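# Place gear and two bearing rings into holders

## Task

Take the gear and both bearing rings that sit on the white pads and set each one into its own holder, without disturbing the other parts already in their holders; then release the grip on everything.

## Robot and tools

Robot: two arms, left_arm and right_arm. These are only names, not sides of a camera image. left_arm is mounted on the +y side. Each arm has six joints, listed base to gripper, with ranges in rad: waist -2.618 to 3.054, shoulder 0.000 to 3.142, elbow 0.000 to 3.142, wrist pitch -1.571 to 1.571, wrist yaw -1.571 to 1.571, wrist roll -2.094 to 2.094. An elbow never quite reaches full extension.

Frame: one scene frame shared by both arms. Its origin is on the table surface midway between the arms, +x points out over the table and +z points up. Every position is in metres and every orientation is a quaternion written w first (qw, qx, qy, qz). On a gripper, the fingers point along its own +z axis and close along its own y axis. The reported end_effector_position is the spot between the finger pads, roughly 1 cm short of the fingertips.

Row format, used by every tool that moves an arm: one flat list of 16 numbers covering both arms, even if only one arm should move. The order is left_arm x, y, z, qw, qx, qy, qz, opening, then the same eight for right_arm. x, y, z and the quaternion are an absolute gripper pose in the scene frame, not an offset. Opening runs from -1 (closed) to +1 (fully open, 0.094 m). You can optionally add 12 more numbers from 0 to 1, making 28: stiffness factors for the joints, left_arm's six and then right_arm's six, in Joint positions order. Each factor scales that joint's position gain and stays in effect until you send a new one.

execute_actions(actions): actions is a list of actions. Each action is a table of 1 to 15 rows, and each row lasts one control step of 1/30 s. If a table has fewer than 15 rows, its final row is repeated for the rest of the action. An empty list moves nothing and just returns the state and images. An action is rejected for both arms if any target lies more than 0.6 m from that gripper's current position along any of the gripper's own axes. If any action is malformed, or the first action fails that check against the last reported state, the whole call is rejected. On every step a commanded pose is clamped to within 70 mm and 16 degrees of the measured pose. Damped IK then tracks the clamped pose, putting position ahead of orientation. A distant target therefore needs several actions, and an arm stops at its last clamped pose. To keep an orientation fixed, repeat your own quaternion in every row rather than copying the reported one, which drifts.

move(target, speed, blocking): target is one row as described above and is an absolute goal for each gripper. Each gripper travels in a straight line toward its goal, and both paths finish at the same moment, after 0.5 to 10 s. If the path needs longer than 10 s, motion stops early. speed is the top path speed in m/s, from 0.002 to 0.5 (default 0.25); turning is capped at twice that value in rad/s. Rotation takes the shorter direction. Paths do not avoid obstacles or the other arm. A gripper can lag, drift off the line, or overshoot the speed, especially with a nearly straight arm. The opening is applied when the move starts. Contacts hit harder at higher speed, and a goal set deeper past a contact presses harder. The result adds a move: line giving the outcome (done, off_target, moving, held, fault) and any limits: paced means the pose was clipped, held means a check blocked some steps and later motion may be fast. It also gives each gripper's distance from its goal. If the outcome names only one arm, the other arm finished normally. With blocking=false the call returns after 0.5 s while motion continues. Poll with wait(0). You must wait for the move to end, or call stop, before sending further moves or rows.

wait(seconds): 0 to 10. Lets time pass while the arms hold their last command, and returns early if a running move ends. stop(): brakes a running move; braking needs some distance, more when fast, and the fingers continue to their commanded opening. zoom_image(camera, region): region is [x0, y0, x1, y1] in pixels, with (0, 0) at the top-left and at most 504 by 504 pixels. It gives an enlarged view of that camera's most recent image. Cameras, all 504x504: cam_head_left, cam_head_right, cam_high, cam_low, cam_left_wrist, cam_right_wrist. finished_scene(scene): give the current scene number. This ends the scene irreversibly once the robot has held its last command, and reports whether the goal was met. Replying without any tool call ends the session.

Results: the state line (left_arm: … | right_arm: …) shows each gripper's position and quaternion; printed positions can be off, more so at long reach. Arms often stop a centimetre or more off the goal, usually low. Hand target lines show what each controller is currently tracking. A pose unreachable line means the clearance check changed or blocked that arm's command. grip_measured is the measured finger opening on the command scale; the last Joint positions value is the opening in metres. Readings can be off by about 1 mm per gripper. Joint torques are total drive output, nonzero even in free air, with fixed offsets and noise. A FAULT line means the arm stopped.

Grasping: to hold a part, keep commanding an opening about 0.03 below grip_measured; a smaller margin gives a lighter grip. Pad force is around 50-62 N, less on parts thinner than about 2 mm. Held parts may be tugged now and then, and loose objects may be pushed.

Heat: holding loads warms the motors, even while you are thinking, because the robot keeps its last command meanwhile. MOTOR HOT appears at 75 °C. At 90 °C that arm halts for 10 s; that threshold then stays off for 5 minutes, after which a reading of 90 °C or more halts the arm again. At 100 °C the arm goes limp and falls until it cools. These stops show as OVER-TEMPERATURE FAULT lines.

Avoid: knocking or placing anything off the table (this fails the task), letting the arms collide or push on each other, drops, slams and hard shoves. For an arm that should stay still, resend its full pose from the last result before it stopped, plus its intended opening, in every call. An arm blocked by an object keeps pressing until you command it elsewhere.

Each tool is called after "Call:" as name(argument=value, ...), one argument or row to a line, values as JSON.

## Session

I'll start by looking at the scene.

Call:
execute_actions(
  actions=[],
)

Scene clock: 0.00 s.
left_arm: end_effector_position=(+0.2279, +0.5736, +0.3490) grip_measured=+1.000 end_effector_quat_wxyz=(+0.580, +0.222, +0.648, +0.441) | right_arm: end_effector_position=(+0.1008, +0.1665, +0.2455) grip_measured=+1.000 end_effector_quat_wxyz=(-0.151, +0.137, +0.778, +0.594)
Joint positions: left_arm=[1.313 1.324 0.902 0.547 1.059 0.87  0.094] | right_arm=[ 0.98   1.331  0.836  0.182 -0.629  1.806  0.094]
Joint velocities: left_arm=[-0.002 -0.007 -0.002  0.066 -0.022 -0.051  0.   ] | right_arm=[ 0.002  0.007 -0.027  0.066 -0.007  0.037  0.   ]
Joint torques (N m, as the arm reports them, + toward a larger angle): no reading
Motor temperatures (°C, as the motors report them): left_arm=[26 25 26 25 26 26] | right_arm=[27 28 26 24 26 28]
Hand target (left_arm): +0.228, +0.573, +0.350; +0.582, +0.216, +0.651, +0.437
Hand target (right_arm): +0.100, +0.166, +0.247; -0.150, +0.135, +0.779, +0.593
Joint stiffness scale: left_arm=[1. 1. 1. 1. 1. 1.] | right_arm=[1. 1. 1. 1. 1. 1.]

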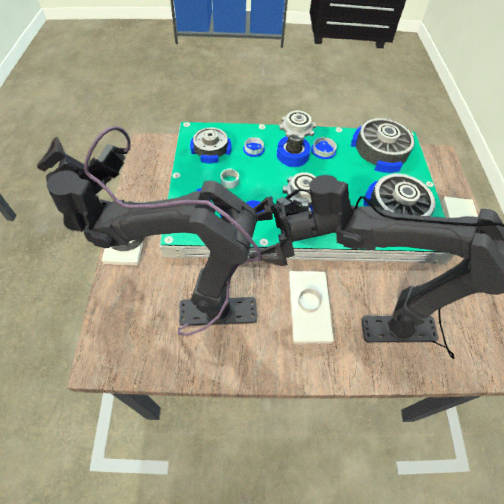

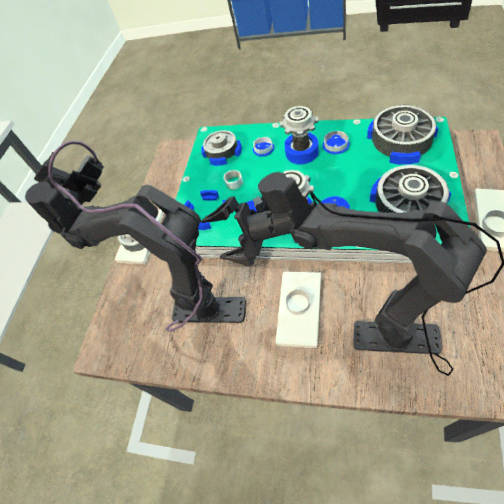

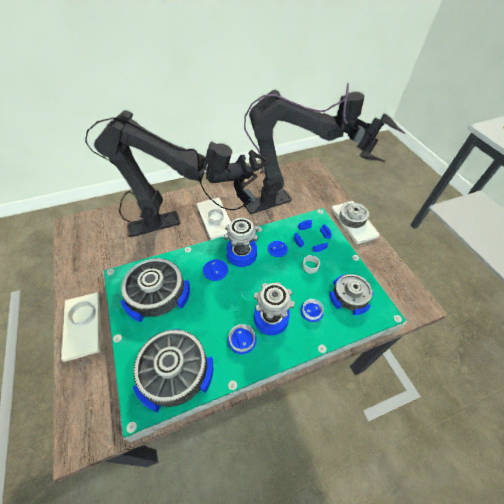

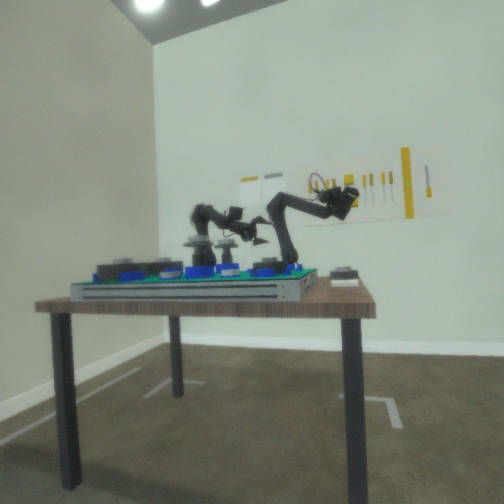

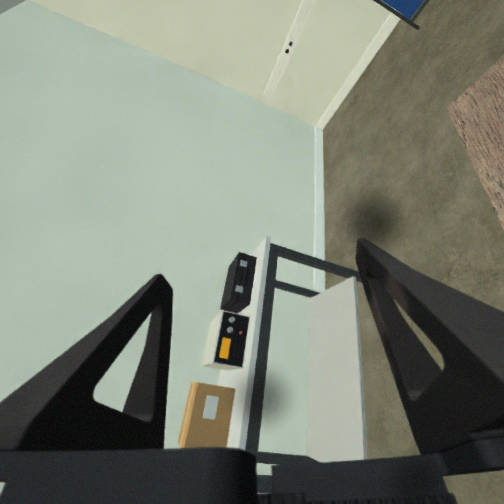

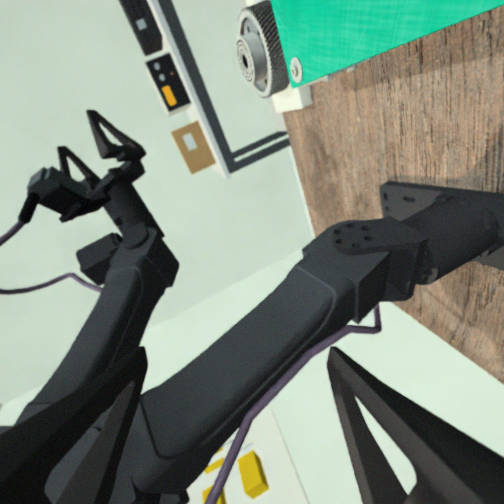

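Call:
zoom_image(
  camera="cam_high",
  region=[40, 180, 460, 450],
)

Call:
zoom_image(
  camera="cam_head_left",
  region=[80, 100, 504, 360],
)

Region (40, 180, 460, 450) of cam_high's 504x504 image, scaled by 1.200, with more detail than that image has; it fills the top 324 rows of this view, and the rest is white.

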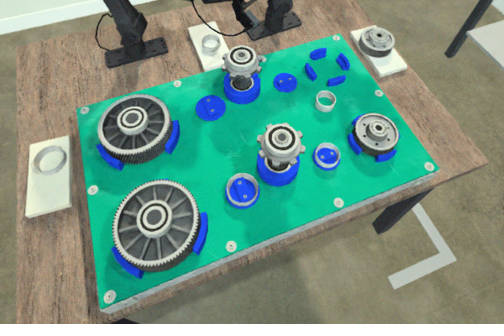

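Region (80, 100, 504, 360) of cam_head_left's 504x504 image, scaled by 1.189, with more detail than that image has; it fills the top 309 rows of this view, and the rest is white.

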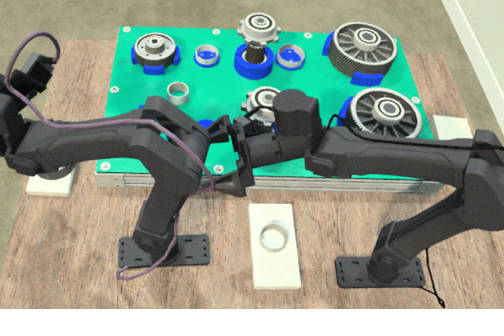

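Call:
move(
  target=[0.2279, 0.5736, 0.3490, 0.580, 0.222, 0.648, 0.441, 1, 0.2, -0.2, 0.32, 0, 0, 1, 0, 1],
  speed=0.25,
)

Scene clock: 19.33 s.
left_arm: end_effector_position=(+0.2278, +0.5735, +0.3499) grip_measured=+1.000 end_effector_quat_wxyz=(+0.579, +0.224, +0.646, +0.444) | right_arm: end_effector_position=(+0.1984, -0.1964, +0.3131) grip_measured=+1.000 end_effector_quat_wxyz=(+0.236, +0.018, +0.970, +0.056)
Joint positions: left_arm=[1.313 1.324 0.902 0.553 1.059 0.872 0.094] | right_arm=[ 0.093  1.212  1.693 -1.564 -0.05   0.156  0.094]
Joint velocities: left_arm=[ 0.007 -0.012  0.002 -0.037 -0.051  0.022  0.   ] | right_arm=[ 0.017 -0.022 -0.002  0.066  0.022  0.007  0.   ]
Joint torques (N m, as the arm reports them, + toward a larger angle): left_arm=[ 0.04 -4.47  8.94  1.45 -0.06  0.01] | right_arm=[ 0.75 -3.21  7.76  1.14  0.09 -0.14]
Motor temperatures (°C, as the motors report them): left_arm=[26 27 29 27 26 26] | right_arm=[27 29 28 27 26 28]
Hand target (left_arm): +0.228, +0.574, +0.349; +0.580, +0.222, +0.648, +0.441
Hand target (right_arm): +0.193, -0.197, +0.321; +0.245, +0.010, +0.968, +0.050
Off the commanded pose (left_arm): 0.001 m, 0 deg.
Off the commanded pose (right_arm): 0.008 m, 28 deg; orientation clipped at the last step of the last action.
Joint stiffness scale: left_arm=[1. 1. 1. 1. 1. 1.] | right_arm=[1. 1. 1. 1. 1. 1.]
joint sent to its limit (right arm) — the command would take joint 4 (wrist pitch) past its lower limit, so that joint was sent only as far as its limit.
move: off_target (right_arm); limits=paced

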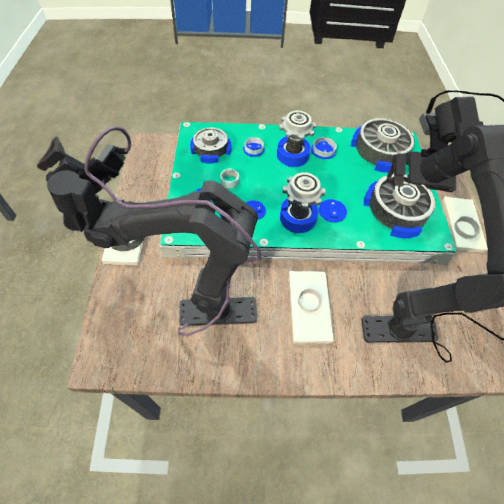

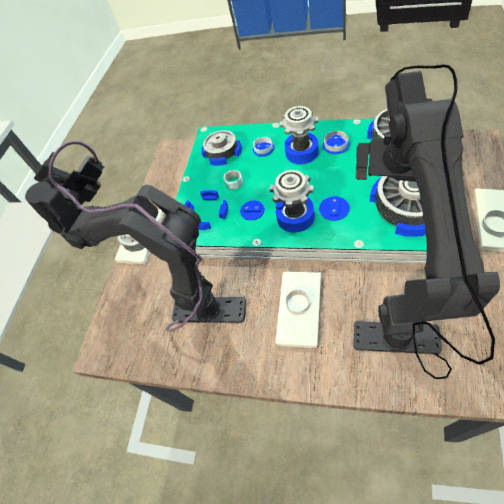

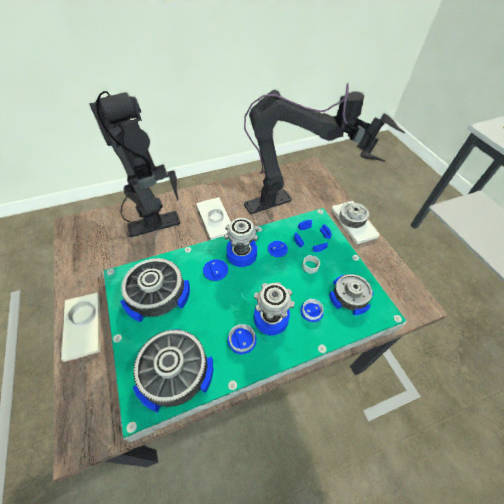

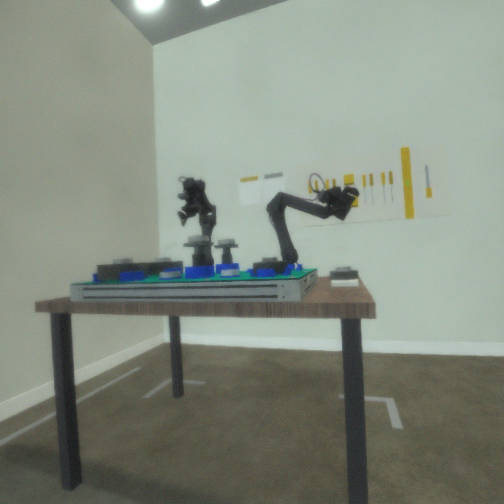

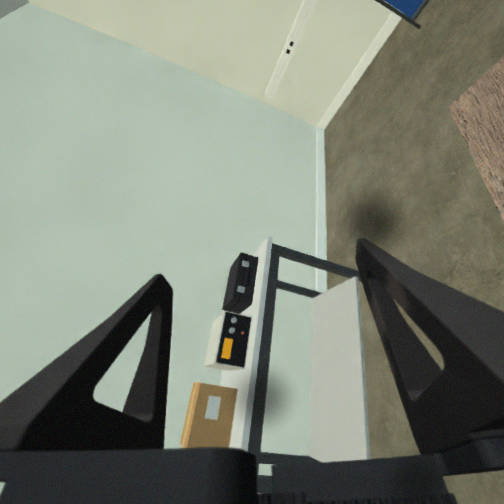

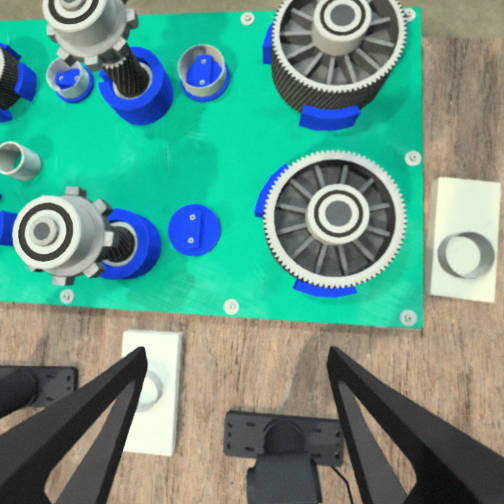

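Call:
move(
  target=[0.2, 0.42, 0.25, 0, -0.383, 0.924, 0, 1, 0.25, -0.38, 0.22, 0, 0.26, 0.966, 0, 1],
  speed=0.25,
)

Scene clock: 44.97 s.
left_arm: end_effector_position=(+0.2066, +0.4275, +0.2438) grip_measured=+1.000 end_effector_quat_wxyz=(+0.095, -0.374, +0.922, +0.044) | right_arm: end_effector_position=(+0.2487, -0.3728, +0.2185) grip_measured=+1.000 end_effector_quat_wxyz=(+0.055, +0.252, +0.966, +0.002)
Joint positions: left_arm=[ 0.649  1.443  1.639 -1.558 -0.02  -0.05   0.094] | right_arm=[-0.5    1.688  1.791 -1.568 -0.029  0.025  0.094]
Joint velocities: left_arm=[-0.012 -0.002  0.002 -0.037  0.022 -0.037  0.   ] | right_arm=[-0.012  0.017 -0.022  0.022 -0.007  0.051  0.   ]
Joint torques (N m, as the arm reports them, + toward a larger angle): left_arm=[-0.6  -6.59  6.26  0.61  0.07 -0.04] | right_arm=[-0.63 -6.19  8.5   0.59  0.09  0.09]
Motor temperatures (°C, as the motors report them): left_arm=[26 27 30 29 26 26] | right_arm=[27 29 29 26 26 28]
Hand target (left_arm): +0.204, +0.420, +0.248; +0.103, -0.374, +0.921, +0.039
Hand target (right_arm): +0.248, -0.377, +0.222; +0.054, +0.260, +0.964, -0.002
Off the commanded pose (left_arm): 0.012 m, 12 deg.
Off the commanded pose (right_arm): 0.007 m, 6 deg.
Joint stiffness scale: left_arm=[1. 1. 1. 1. 1. 1.] | right_arm=[1. 1. 1. 1. 1. 1.]
joint sent to its limit (left arm) — the command would take joint 4 (wrist pitch) past its lower limit, so that joint was sent only as far as its limit.
joint sent to its limit (right arm) — the command would take joint 4 (wrist pitch) past its lower limit, so that joint was sent only as far as its limit.
move: off_target (left_arm, right_arm)

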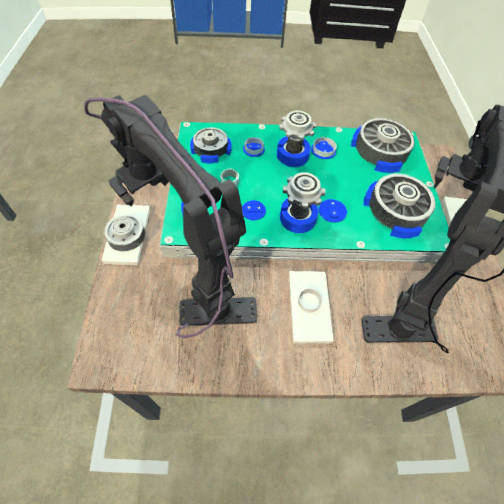

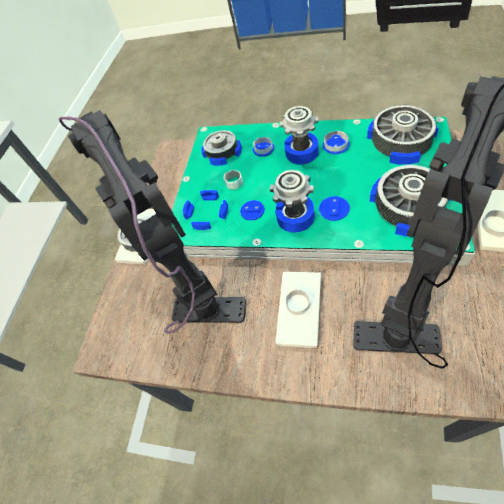

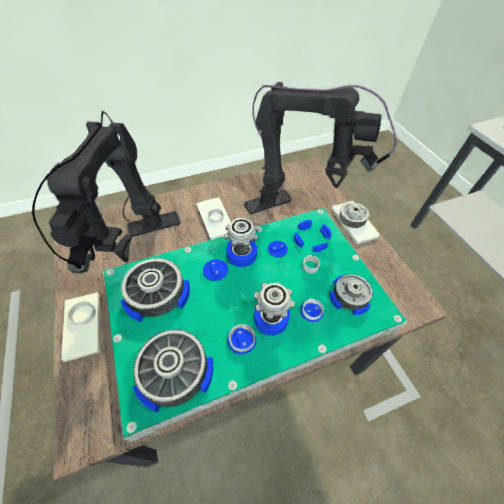

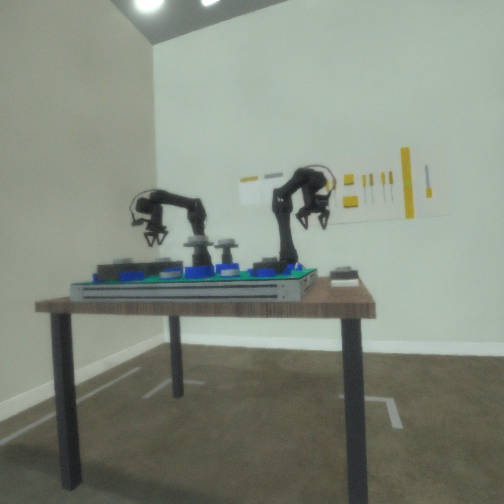

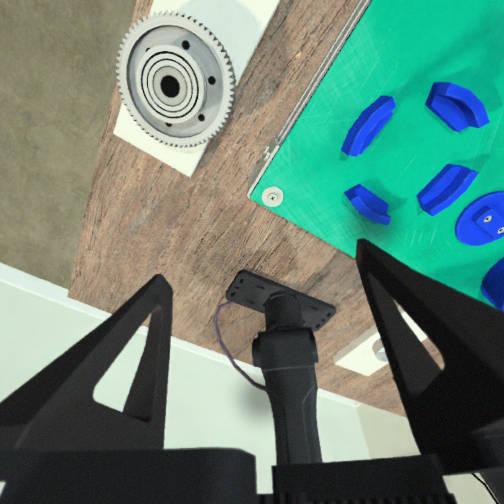

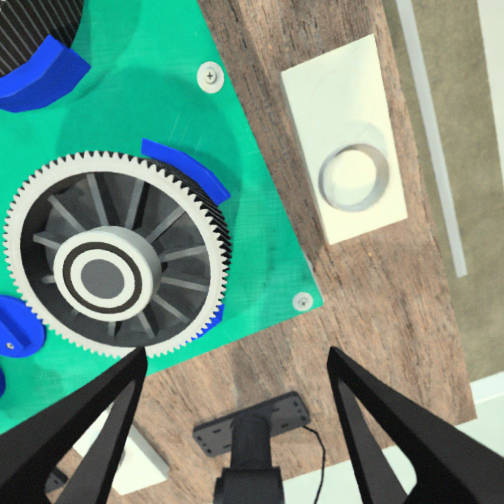

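Call:
move(
  target=[0.22, 0.56, 0.18, 0, -0.383, 0.924, 0, 1, 0.25, -0.54, 0.16, 0, 0.383, 0.924, 0, 1],
  speed=0.25,
)

Scene clock: 60.77 s.
left_arm: end_effector_position=(+0.2165, +0.5581, +0.1727) grip_measured=+1.000 end_effector_quat_wxyz=(+0.004, -0.384, +0.923, +0.007) | right_arm: end_effector_position=(+0.2494, -0.5385, +0.1552) grip_measured=+1.000 end_effector_quat_wxyz=(+0.015, +0.389, +0.921, +0.001)
Joint positions: left_arm=[ 0.903  1.977  1.976 -1.557 -0.008  0.187  0.094] | right_arm=[-0.851  2.161  2.185 -1.568 -0.015 -0.04   0.094]
Joint velocities: left_arm=[ 0.002 -0.007  0.002  0.022 -0.007 -0.037  0.   ] | right_arm=[-0.002 -0.007 -0.022 -0.051 -0.051  0.022  0.   ]
Joint torques (N m, as the arm reports them, + toward a larger angle): left_arm=[ 0.5  -9.46  9.44  0.25  0.09  0.1 ] | right_arm=[  0.31 -10.46   8.3    0.44   0.08  -0.08]
Motor temperatures (°C, as the motors report them): left_arm=[27 28 29 28 26 26] | right_arm=[27 30 29 26 26 28]
Hand target (left_arm): +0.217, +0.560, +0.177; +0.010, -0.382, +0.924, +0.008
Hand target (right_arm): +0.250, -0.538, +0.161; +0.017, +0.383, +0.924, -0.003
Off the commanded pose (left_arm): 0.008 m, 1 deg.
Off the commanded pose (right_arm): 0.005 m, 2 deg.
Joint stiffness scale: left_arm=[1. 1. 1. 1. 1. 1.] | right_arm=[1. 1. 1. 1. 1. 1.]
joint sent to its limit (left arm) — the command would take joint 4 (wrist pitch) past its lower limit, so that joint was sent only as far as its limit.
joint sent to its limit (right arm) — the command would take joint 4 (wrist pitch) past its lower limit, so that joint was sent only as far as its limit.
move: done

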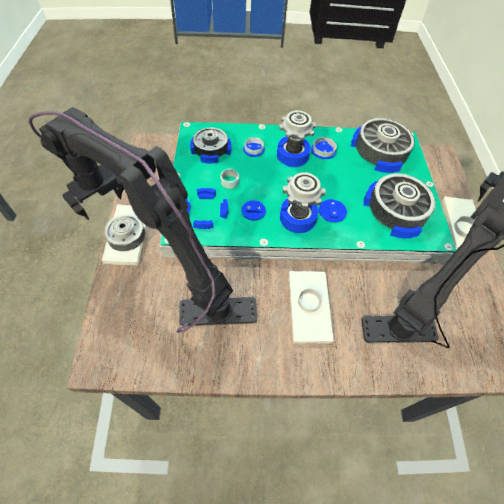

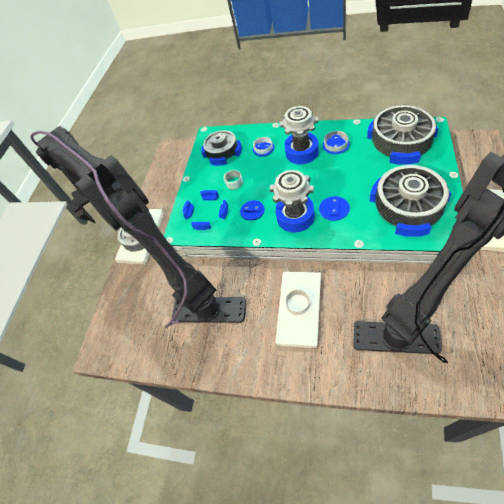

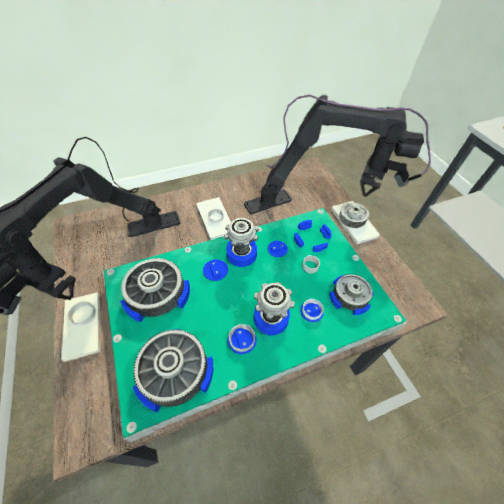

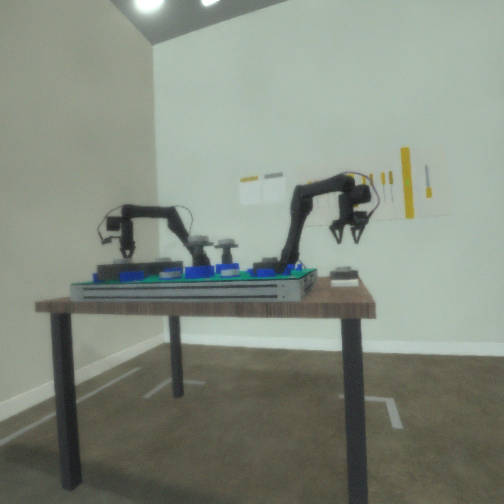

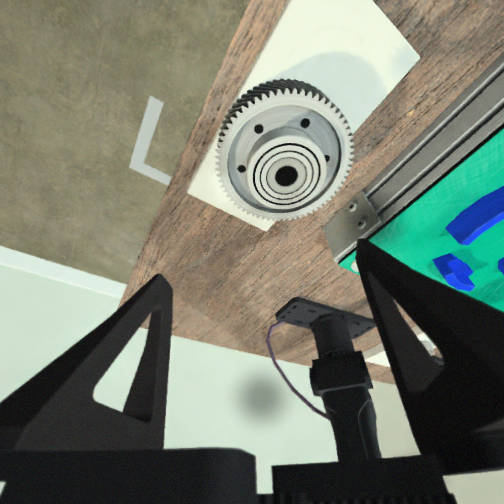

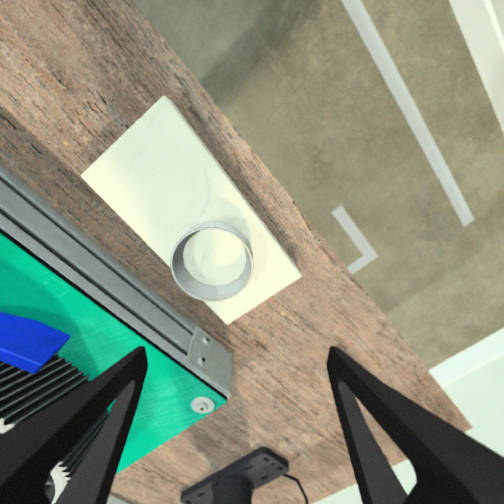

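Call:
move(
  target=[0.25, 0.553, 0.11, 0, -0.383, 0.924, 0, 1, 0.28, -0.533, 0.08, 0, 0.383, 0.924, 0, 1],
  speed=0.15,
)

Scene clock: 69.97 s.
left_arm: end_effector_position=(+0.2451, +0.5540, +0.1143) grip_measured=+1.000 end_effector_quat_wxyz=(-0.003, -0.383, +0.924, +0.003) | right_arm: end_effector_position=(+0.2779, -0.5323, +0.0835) grip_measured=+1.000 end_effector_quat_wxyz=(-0.002, +0.381, +0.925, +0.006)
Joint positions: left_arm=[ 0.836  2.019  1.803 -1.358 -0.008  0.121  0.094] | right_arm=[-0.79   2.233  2.013 -1.359 -0.009  0.004  0.094]
Joint velocities: left_arm=[-0.012 -0.017  0.002 -0.007  0.022 -0.037  0.   ] | right_arm=[-0.002 -0.017 -0.017 -0.037 -0.007  0.051  0.   ]
Joint torques (N m, as the arm reports them, + toward a larger angle): left_arm=[-0.44 -9.5   6.93  0.43  0.09 -0.03] | right_arm=[  0.44 -10.9    5.92   0.69   0.1    0.08]
Motor temperatures (°C, as the motors report them): left_arm=[27 30 30 27 26 26] | right_arm=[27 31 30 26 26 28]
Hand target (left_arm): +0.250, +0.553, +0.110; +0.000, -0.383, +0.924, -0.000
Hand target (right_arm): +0.280, -0.533, +0.080; -0.001, +0.383, +0.924, -0.000
Off the commanded pose (left_arm): 0.007 m, 0 deg.
Off the commanded pose (right_arm): 0.004 m, 1 deg.
Joint stiffness scale: left_arm=[1. 1. 1. 1. 1. 1.] | right_arm=[1. 1. 1. 1. 1. 1.]
move: done

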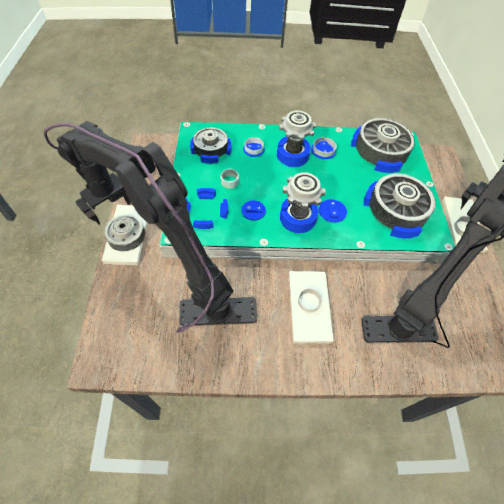

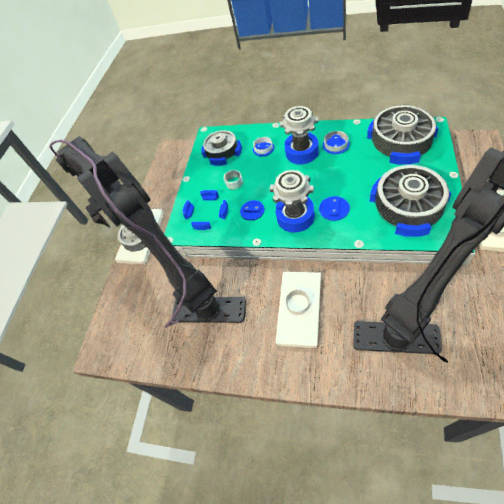

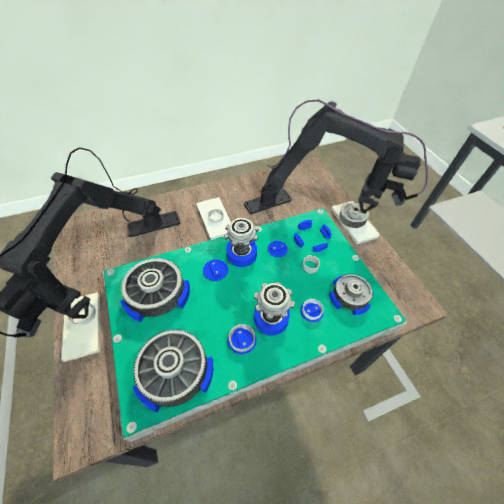

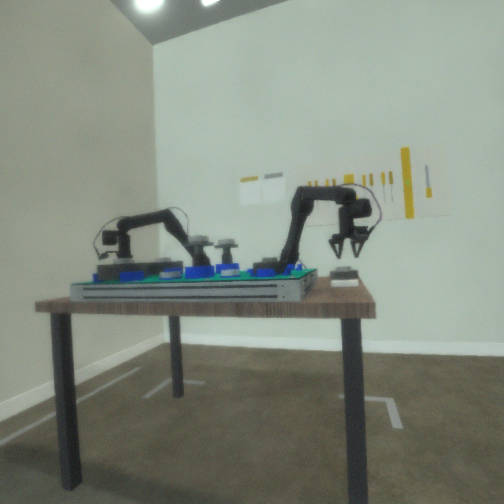

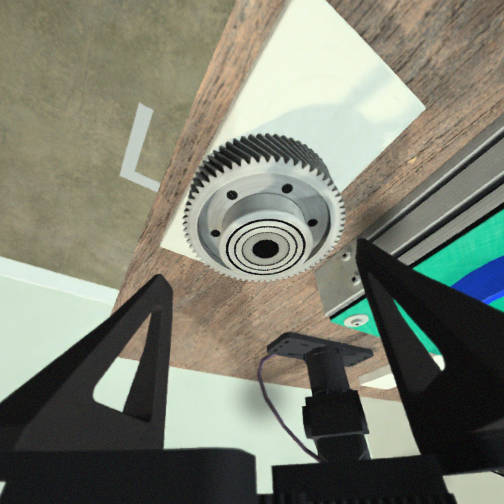

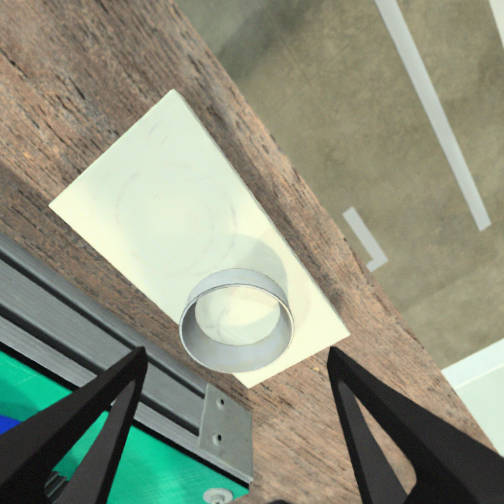

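Call:
zoom_image(
  camera="cam_head_left",
  region=[40, 130, 240, 290],
)

Call:
zoom_image(
  camera="cam_high",
  region=[280, 130, 440, 270],
)

Call:
zoom_image(
  camera="cam_low",
  region=[260, 180, 400, 300],
)

Region (40, 130, 240, 290) of cam_head_left's 504x504 image, scaled by 2.520, with more detail than that image has; it fills the top 403 rows of this view, and the rest is white.

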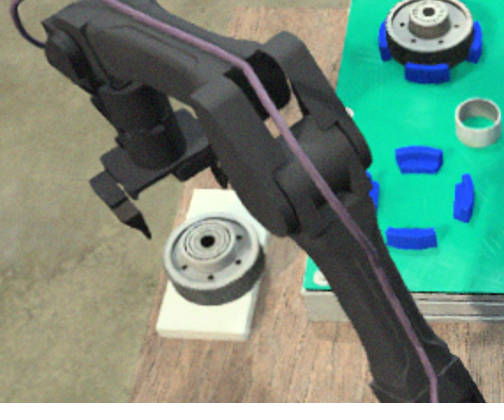

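Region (280, 130, 440, 270) of cam_high's 504x504 image, scaled by 3.150, with more detail than that image has; it fills the top 441 rows of this view, and the rest is white.

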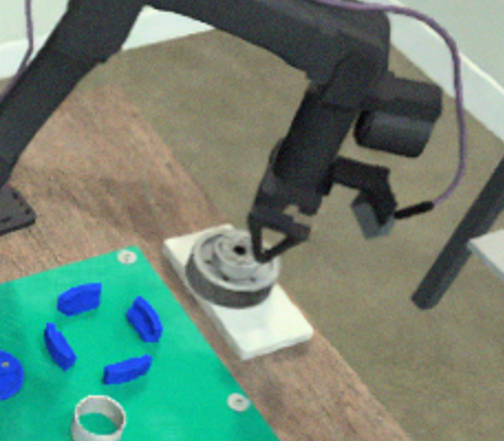

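Region (260, 180, 400, 300) of cam_low's 504x504 image, scaled by 3.600, with more detail than that image has; it fills the top 432 rows of this view, and the rest is white.

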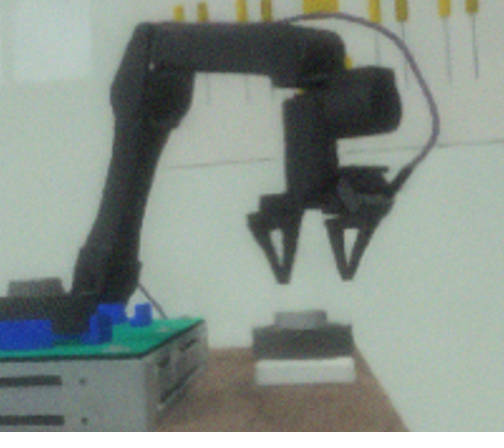

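Call:
zoom_image(
  camera="cam_right_wrist",
  region=[100, 230, 380, 430],
)

Call:
zoom_image(
  camera="cam_high",
  region=[0, 240, 160, 380],
)

Region (100, 230, 380, 430) of cam_right_wrist's 504x504 image, scaled by 1.800, with more detail than that image has; it fills the top 360 rows of this view, and the rest is white.

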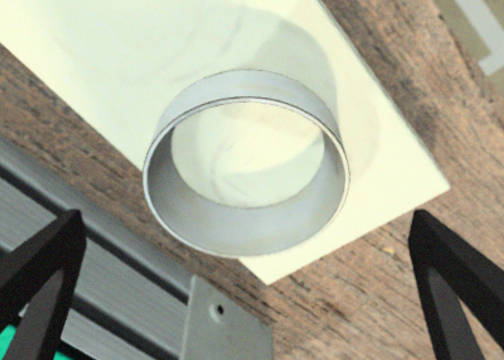

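Region (0, 240, 160, 380) of cam_high's 504x504 image, scaled by 3.150, with more detail than that image has; it fills the top 441 rows of this view, and the rest is white.

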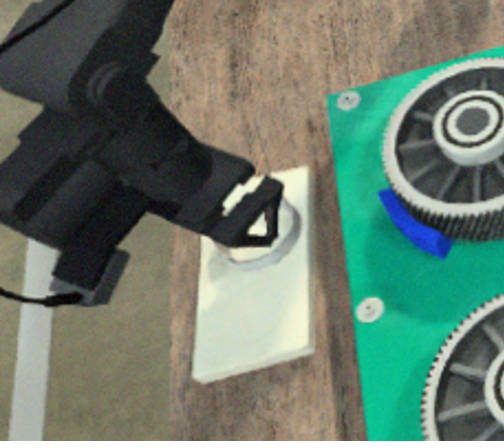

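Call:
move(
  target=[0.235, 0.534, 0.085, 0, -0.383, 0.924, 0, 1, 0.267, -0.520, 0.058, 0, 0.383, 0.924, 0, 1],
  speed=0.1,
)

Scene clock: 95.10 s.
left_arm: end_effector_position=(+0.2305, +0.5354, +0.0792) grip_measured=+1.000 end_effector_quat_wxyz=(-0.016, -0.383, +0.923, -0.005) | right_arm: end_effector_position=(+0.2652, -0.5199, +0.0548) grip_measured=+1.000 end_effector_quat_wxyz=(-0.008, +0.382, +0.924, +0.008)
Joint positions: left_arm=[ 0.836  1.962  1.581 -1.223 -0.008  0.12   0.094] | right_arm=[-0.79   2.175  1.804 -1.222 -0.008  0.006  0.094]
Joint velocities: left_arm=[-0.002 -0.007 -0.007 -0.007 -0.007  0.022  0.   ] | right_arm=[ 0.007 -0.017  0.007 -0.007 -0.007 -0.022  0.   ]
Joint torques (N m, as the arm reports them, + toward a larger angle): left_arm=[ -0.54 -11.45   6.32   0.34   0.09  -0.06] | right_arm=[  0.61 -11.85   5.38   0.65   0.1    0.09]
Motor temperatures (°C, as the motors report them): left_arm=[27 32 29 27 26 26] | right_arm=[27 34 29 26 26 28]
Hand target (left_arm): +0.235, +0.534, +0.085; -0.000, -0.383, +0.924, -0.000
Hand target (right_arm): +0.267, -0.520, +0.058; -0.000, +0.383, +0.924, +0.000
Off the commanded pose (left_arm): 0.008 m, 2 deg.
Off the commanded pose (right_arm): 0.004 m, 1 deg.
Joint stiffness scale: left_arm=[1. 1. 1. 1. 1. 1.] | right_arm=[1. 1. 1. 1. 1. 1.]
move: done

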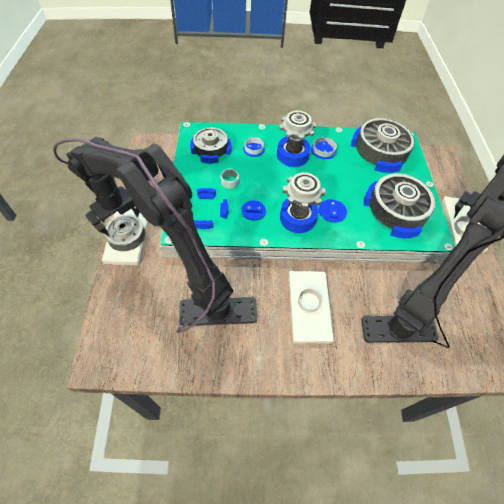

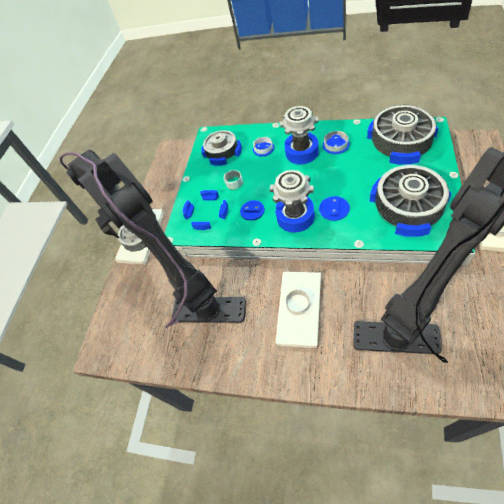

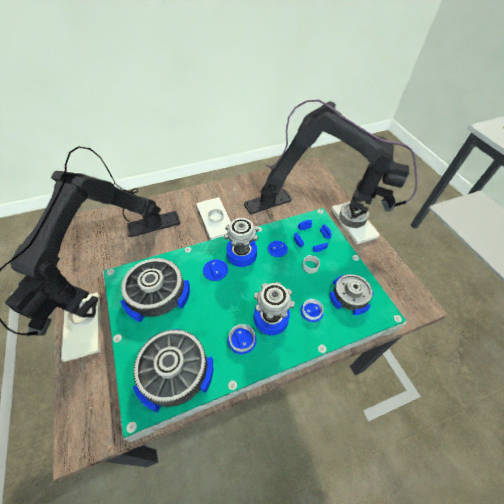

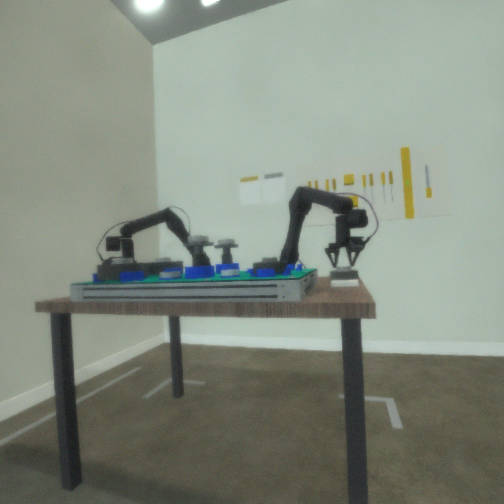

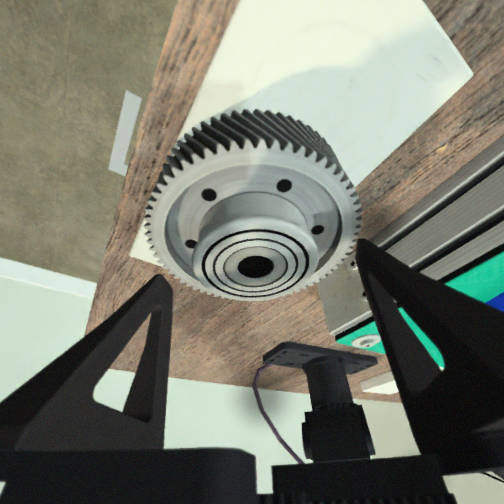

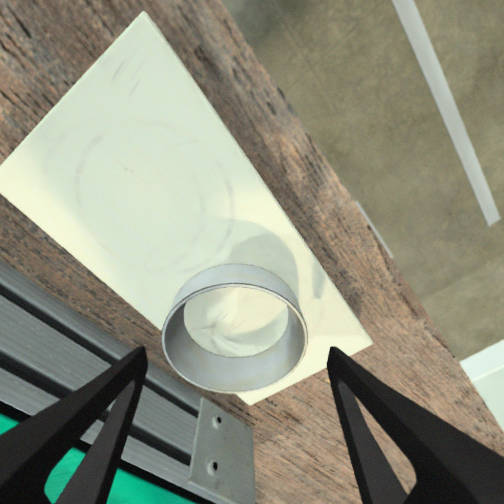

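Call:
zoom_image(
  camera="cam_low",
  region=[290, 220, 390, 300],
)

Call:
zoom_image(
  camera="cam_high",
  region=[310, 160, 410, 250],
)

Call:
zoom_image(
  camera="cam_head_left",
  region=[60, 170, 180, 270],
)

Region (290, 220, 390, 300) of cam_low's 504x504 image, scaled by 5.040, with more detail than that image has; it fills the top 403 rows of this view, and the rest is white.

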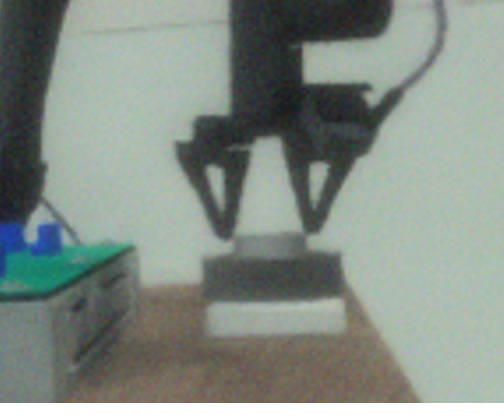

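Region (310, 160, 410, 250) of cam_high's 504x504 image, scaled by 5.040, with more detail than that image has; it fills the top 454 rows of this view, and the rest is white.

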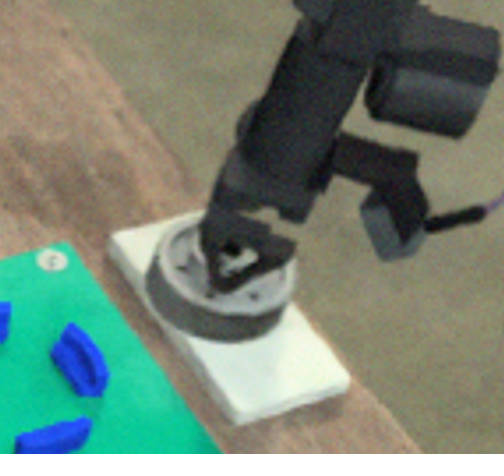

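Region (60, 170, 180, 270) of cam_head_left's 504x504 image, scaled by 4.200, with more detail than that image has.

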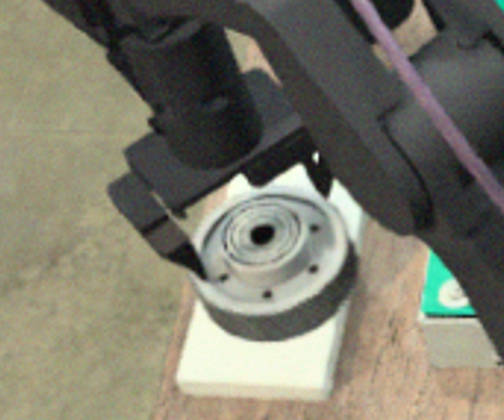

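Call:
move(
  target=[0.235, 0.534, 0.072, 0, -0.383, 0.924, 0, 0.5, 0.267, -0.520, 0.039, 0, 0.383, 0.924, 0, 1],
  speed=0.03,
)

Scene clock: 106.33 s.
left_arm: end_effector_position=(+0.2304, +0.5353, +0.0683) grip_measured=+0.503 end_effector_quat_wxyz=(-0.013, -0.383, +0.924, -0.003) | right_arm: end_effector_position=(+0.2660, -0.5207, +0.0411) grip_measured=+1.000 end_effector_quat_wxyz=(-0.002, +0.382, +0.924, +0.005)
Joint positions: left_arm=[ 0.836  1.962  1.538 -1.172 -0.008  0.12   0.071] | right_arm=[-0.79   2.175  1.749 -1.153 -0.008  0.006  0.094]
Joint velocities: left_arm=[-0.007 -0.022 -0.012  0.007  0.022 -0.007  0.001] | right_arm=[ 0.012 -0.017 -0.017 -0.007 -0.11  -0.022  0.   ]
Joint torques (N m, as the arm reports them, + toward a larger angle): left_arm=[ -0.43 -10.93   6.28   0.36   0.08  -0.04] | right_arm=[  0.57 -10.95   5.41   0.67   0.1    0.08]
Motor temperatures (°C, as the motors report them): left_arm=[27 34 29 27 26 26] | right_arm=[27 35 28 26 26 28]
Hand target (left_arm): +0.235, +0.534, +0.072; -0.000, -0.383, +0.924, -0.000
Hand target (right_arm): +0.267, -0.520, +0.039; -0.000, +0.383, +0.924, -0.000
Off the commanded pose (left_arm): 0.006 m, 2 deg.
Off the commanded pose (right_arm): 0.002 m, 1 deg.
Joint stiffness scale: left_arm=[1. 1. 1. 1. 1. 1.] | right_arm=[1. 1. 1. 1. 1. 1.]
move: done

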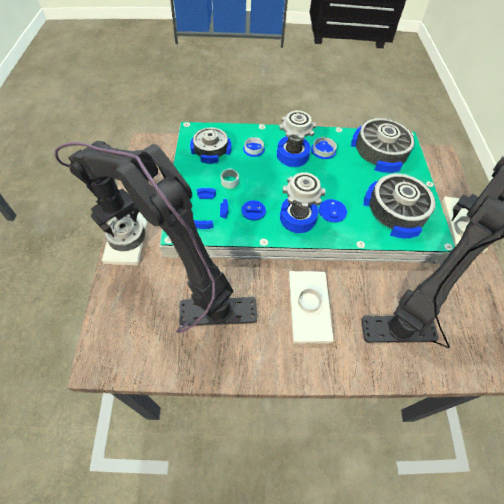

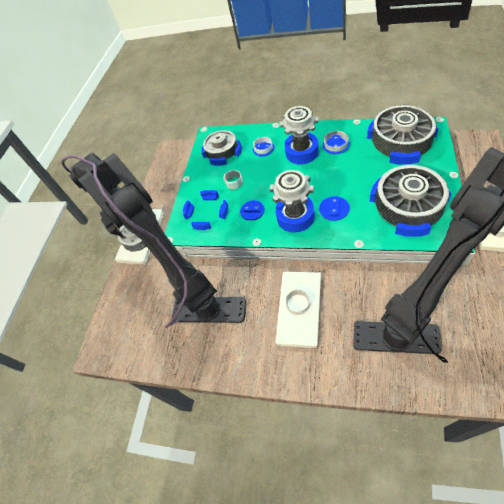

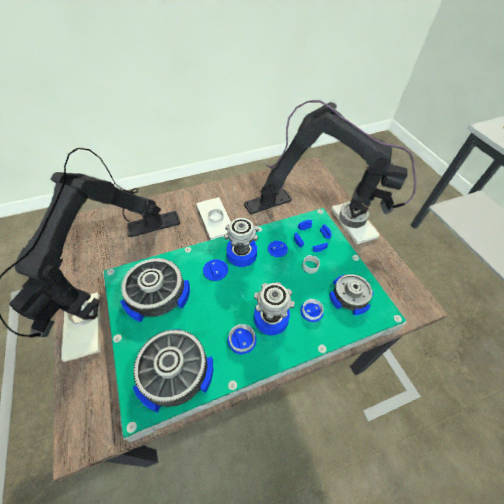

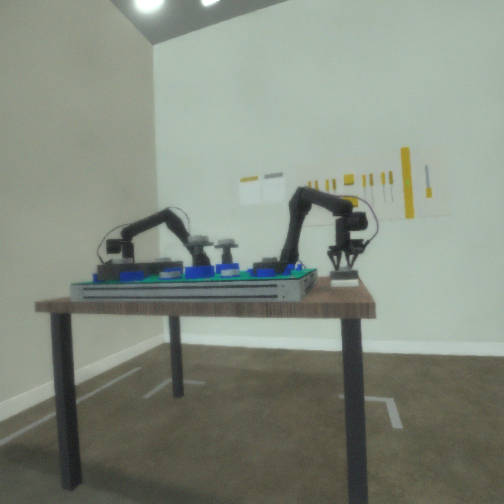

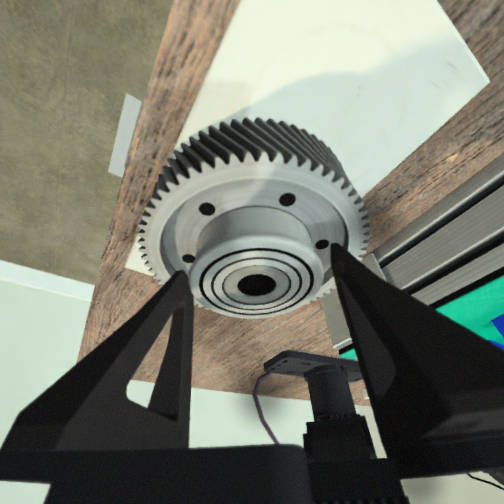

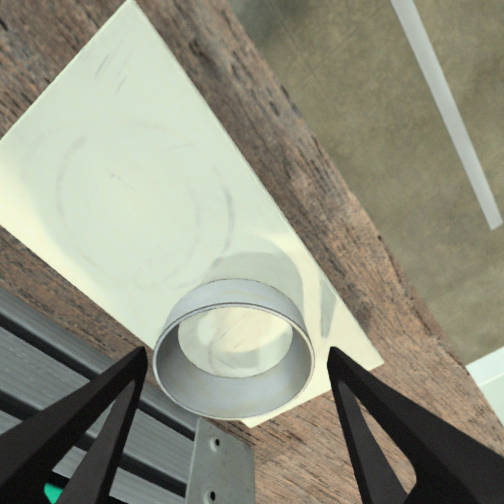

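Call:
zoom_image(
  camera="cam_low",
  region=[300, 230, 380, 295],
)

Call:
zoom_image(
  camera="cam_head_left",
  region=[420, 180, 504, 260],
)

Call:
zoom_image(
  camera="cam_high",
  region=[40, 270, 130, 350],
)

Region (300, 230, 380, 295) of cam_low's 504x504 image, scaled by 6.300, with more detail than that image has; it fills the top 410 rows of this view, and the rest is white.

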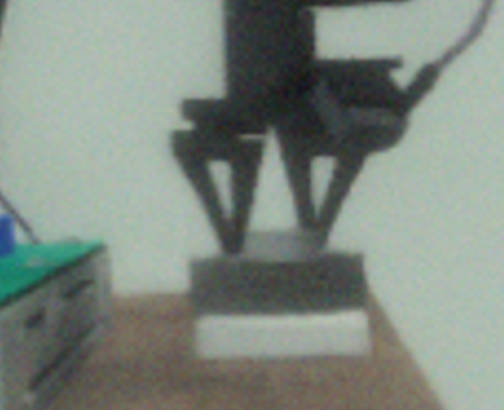

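Region (420, 180, 504, 260) of cam_head_left's 504x504 image, scaled by 6.000, with more detail than that image has; it fills the top 480 rows of this view, and the rest is white.

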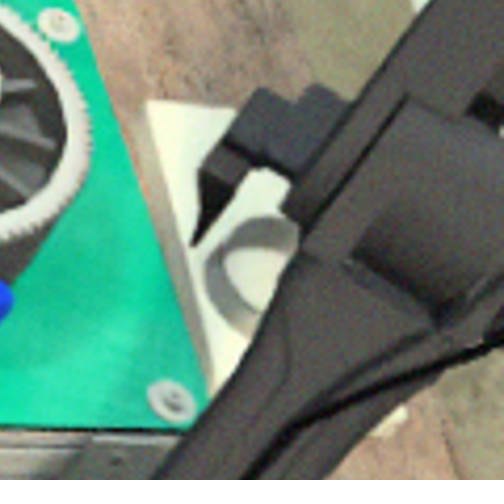

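Region (40, 270, 130, 350) of cam_high's 504x504 image, scaled by 5.600, with more detail than that image has.

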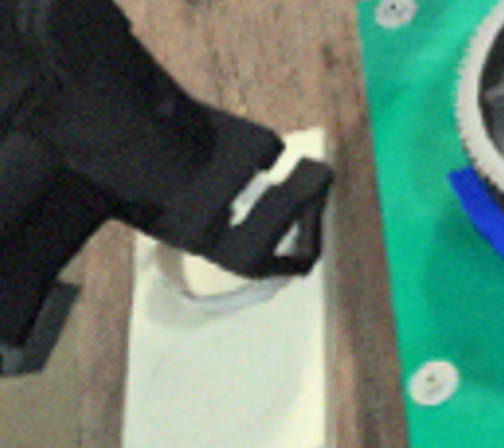

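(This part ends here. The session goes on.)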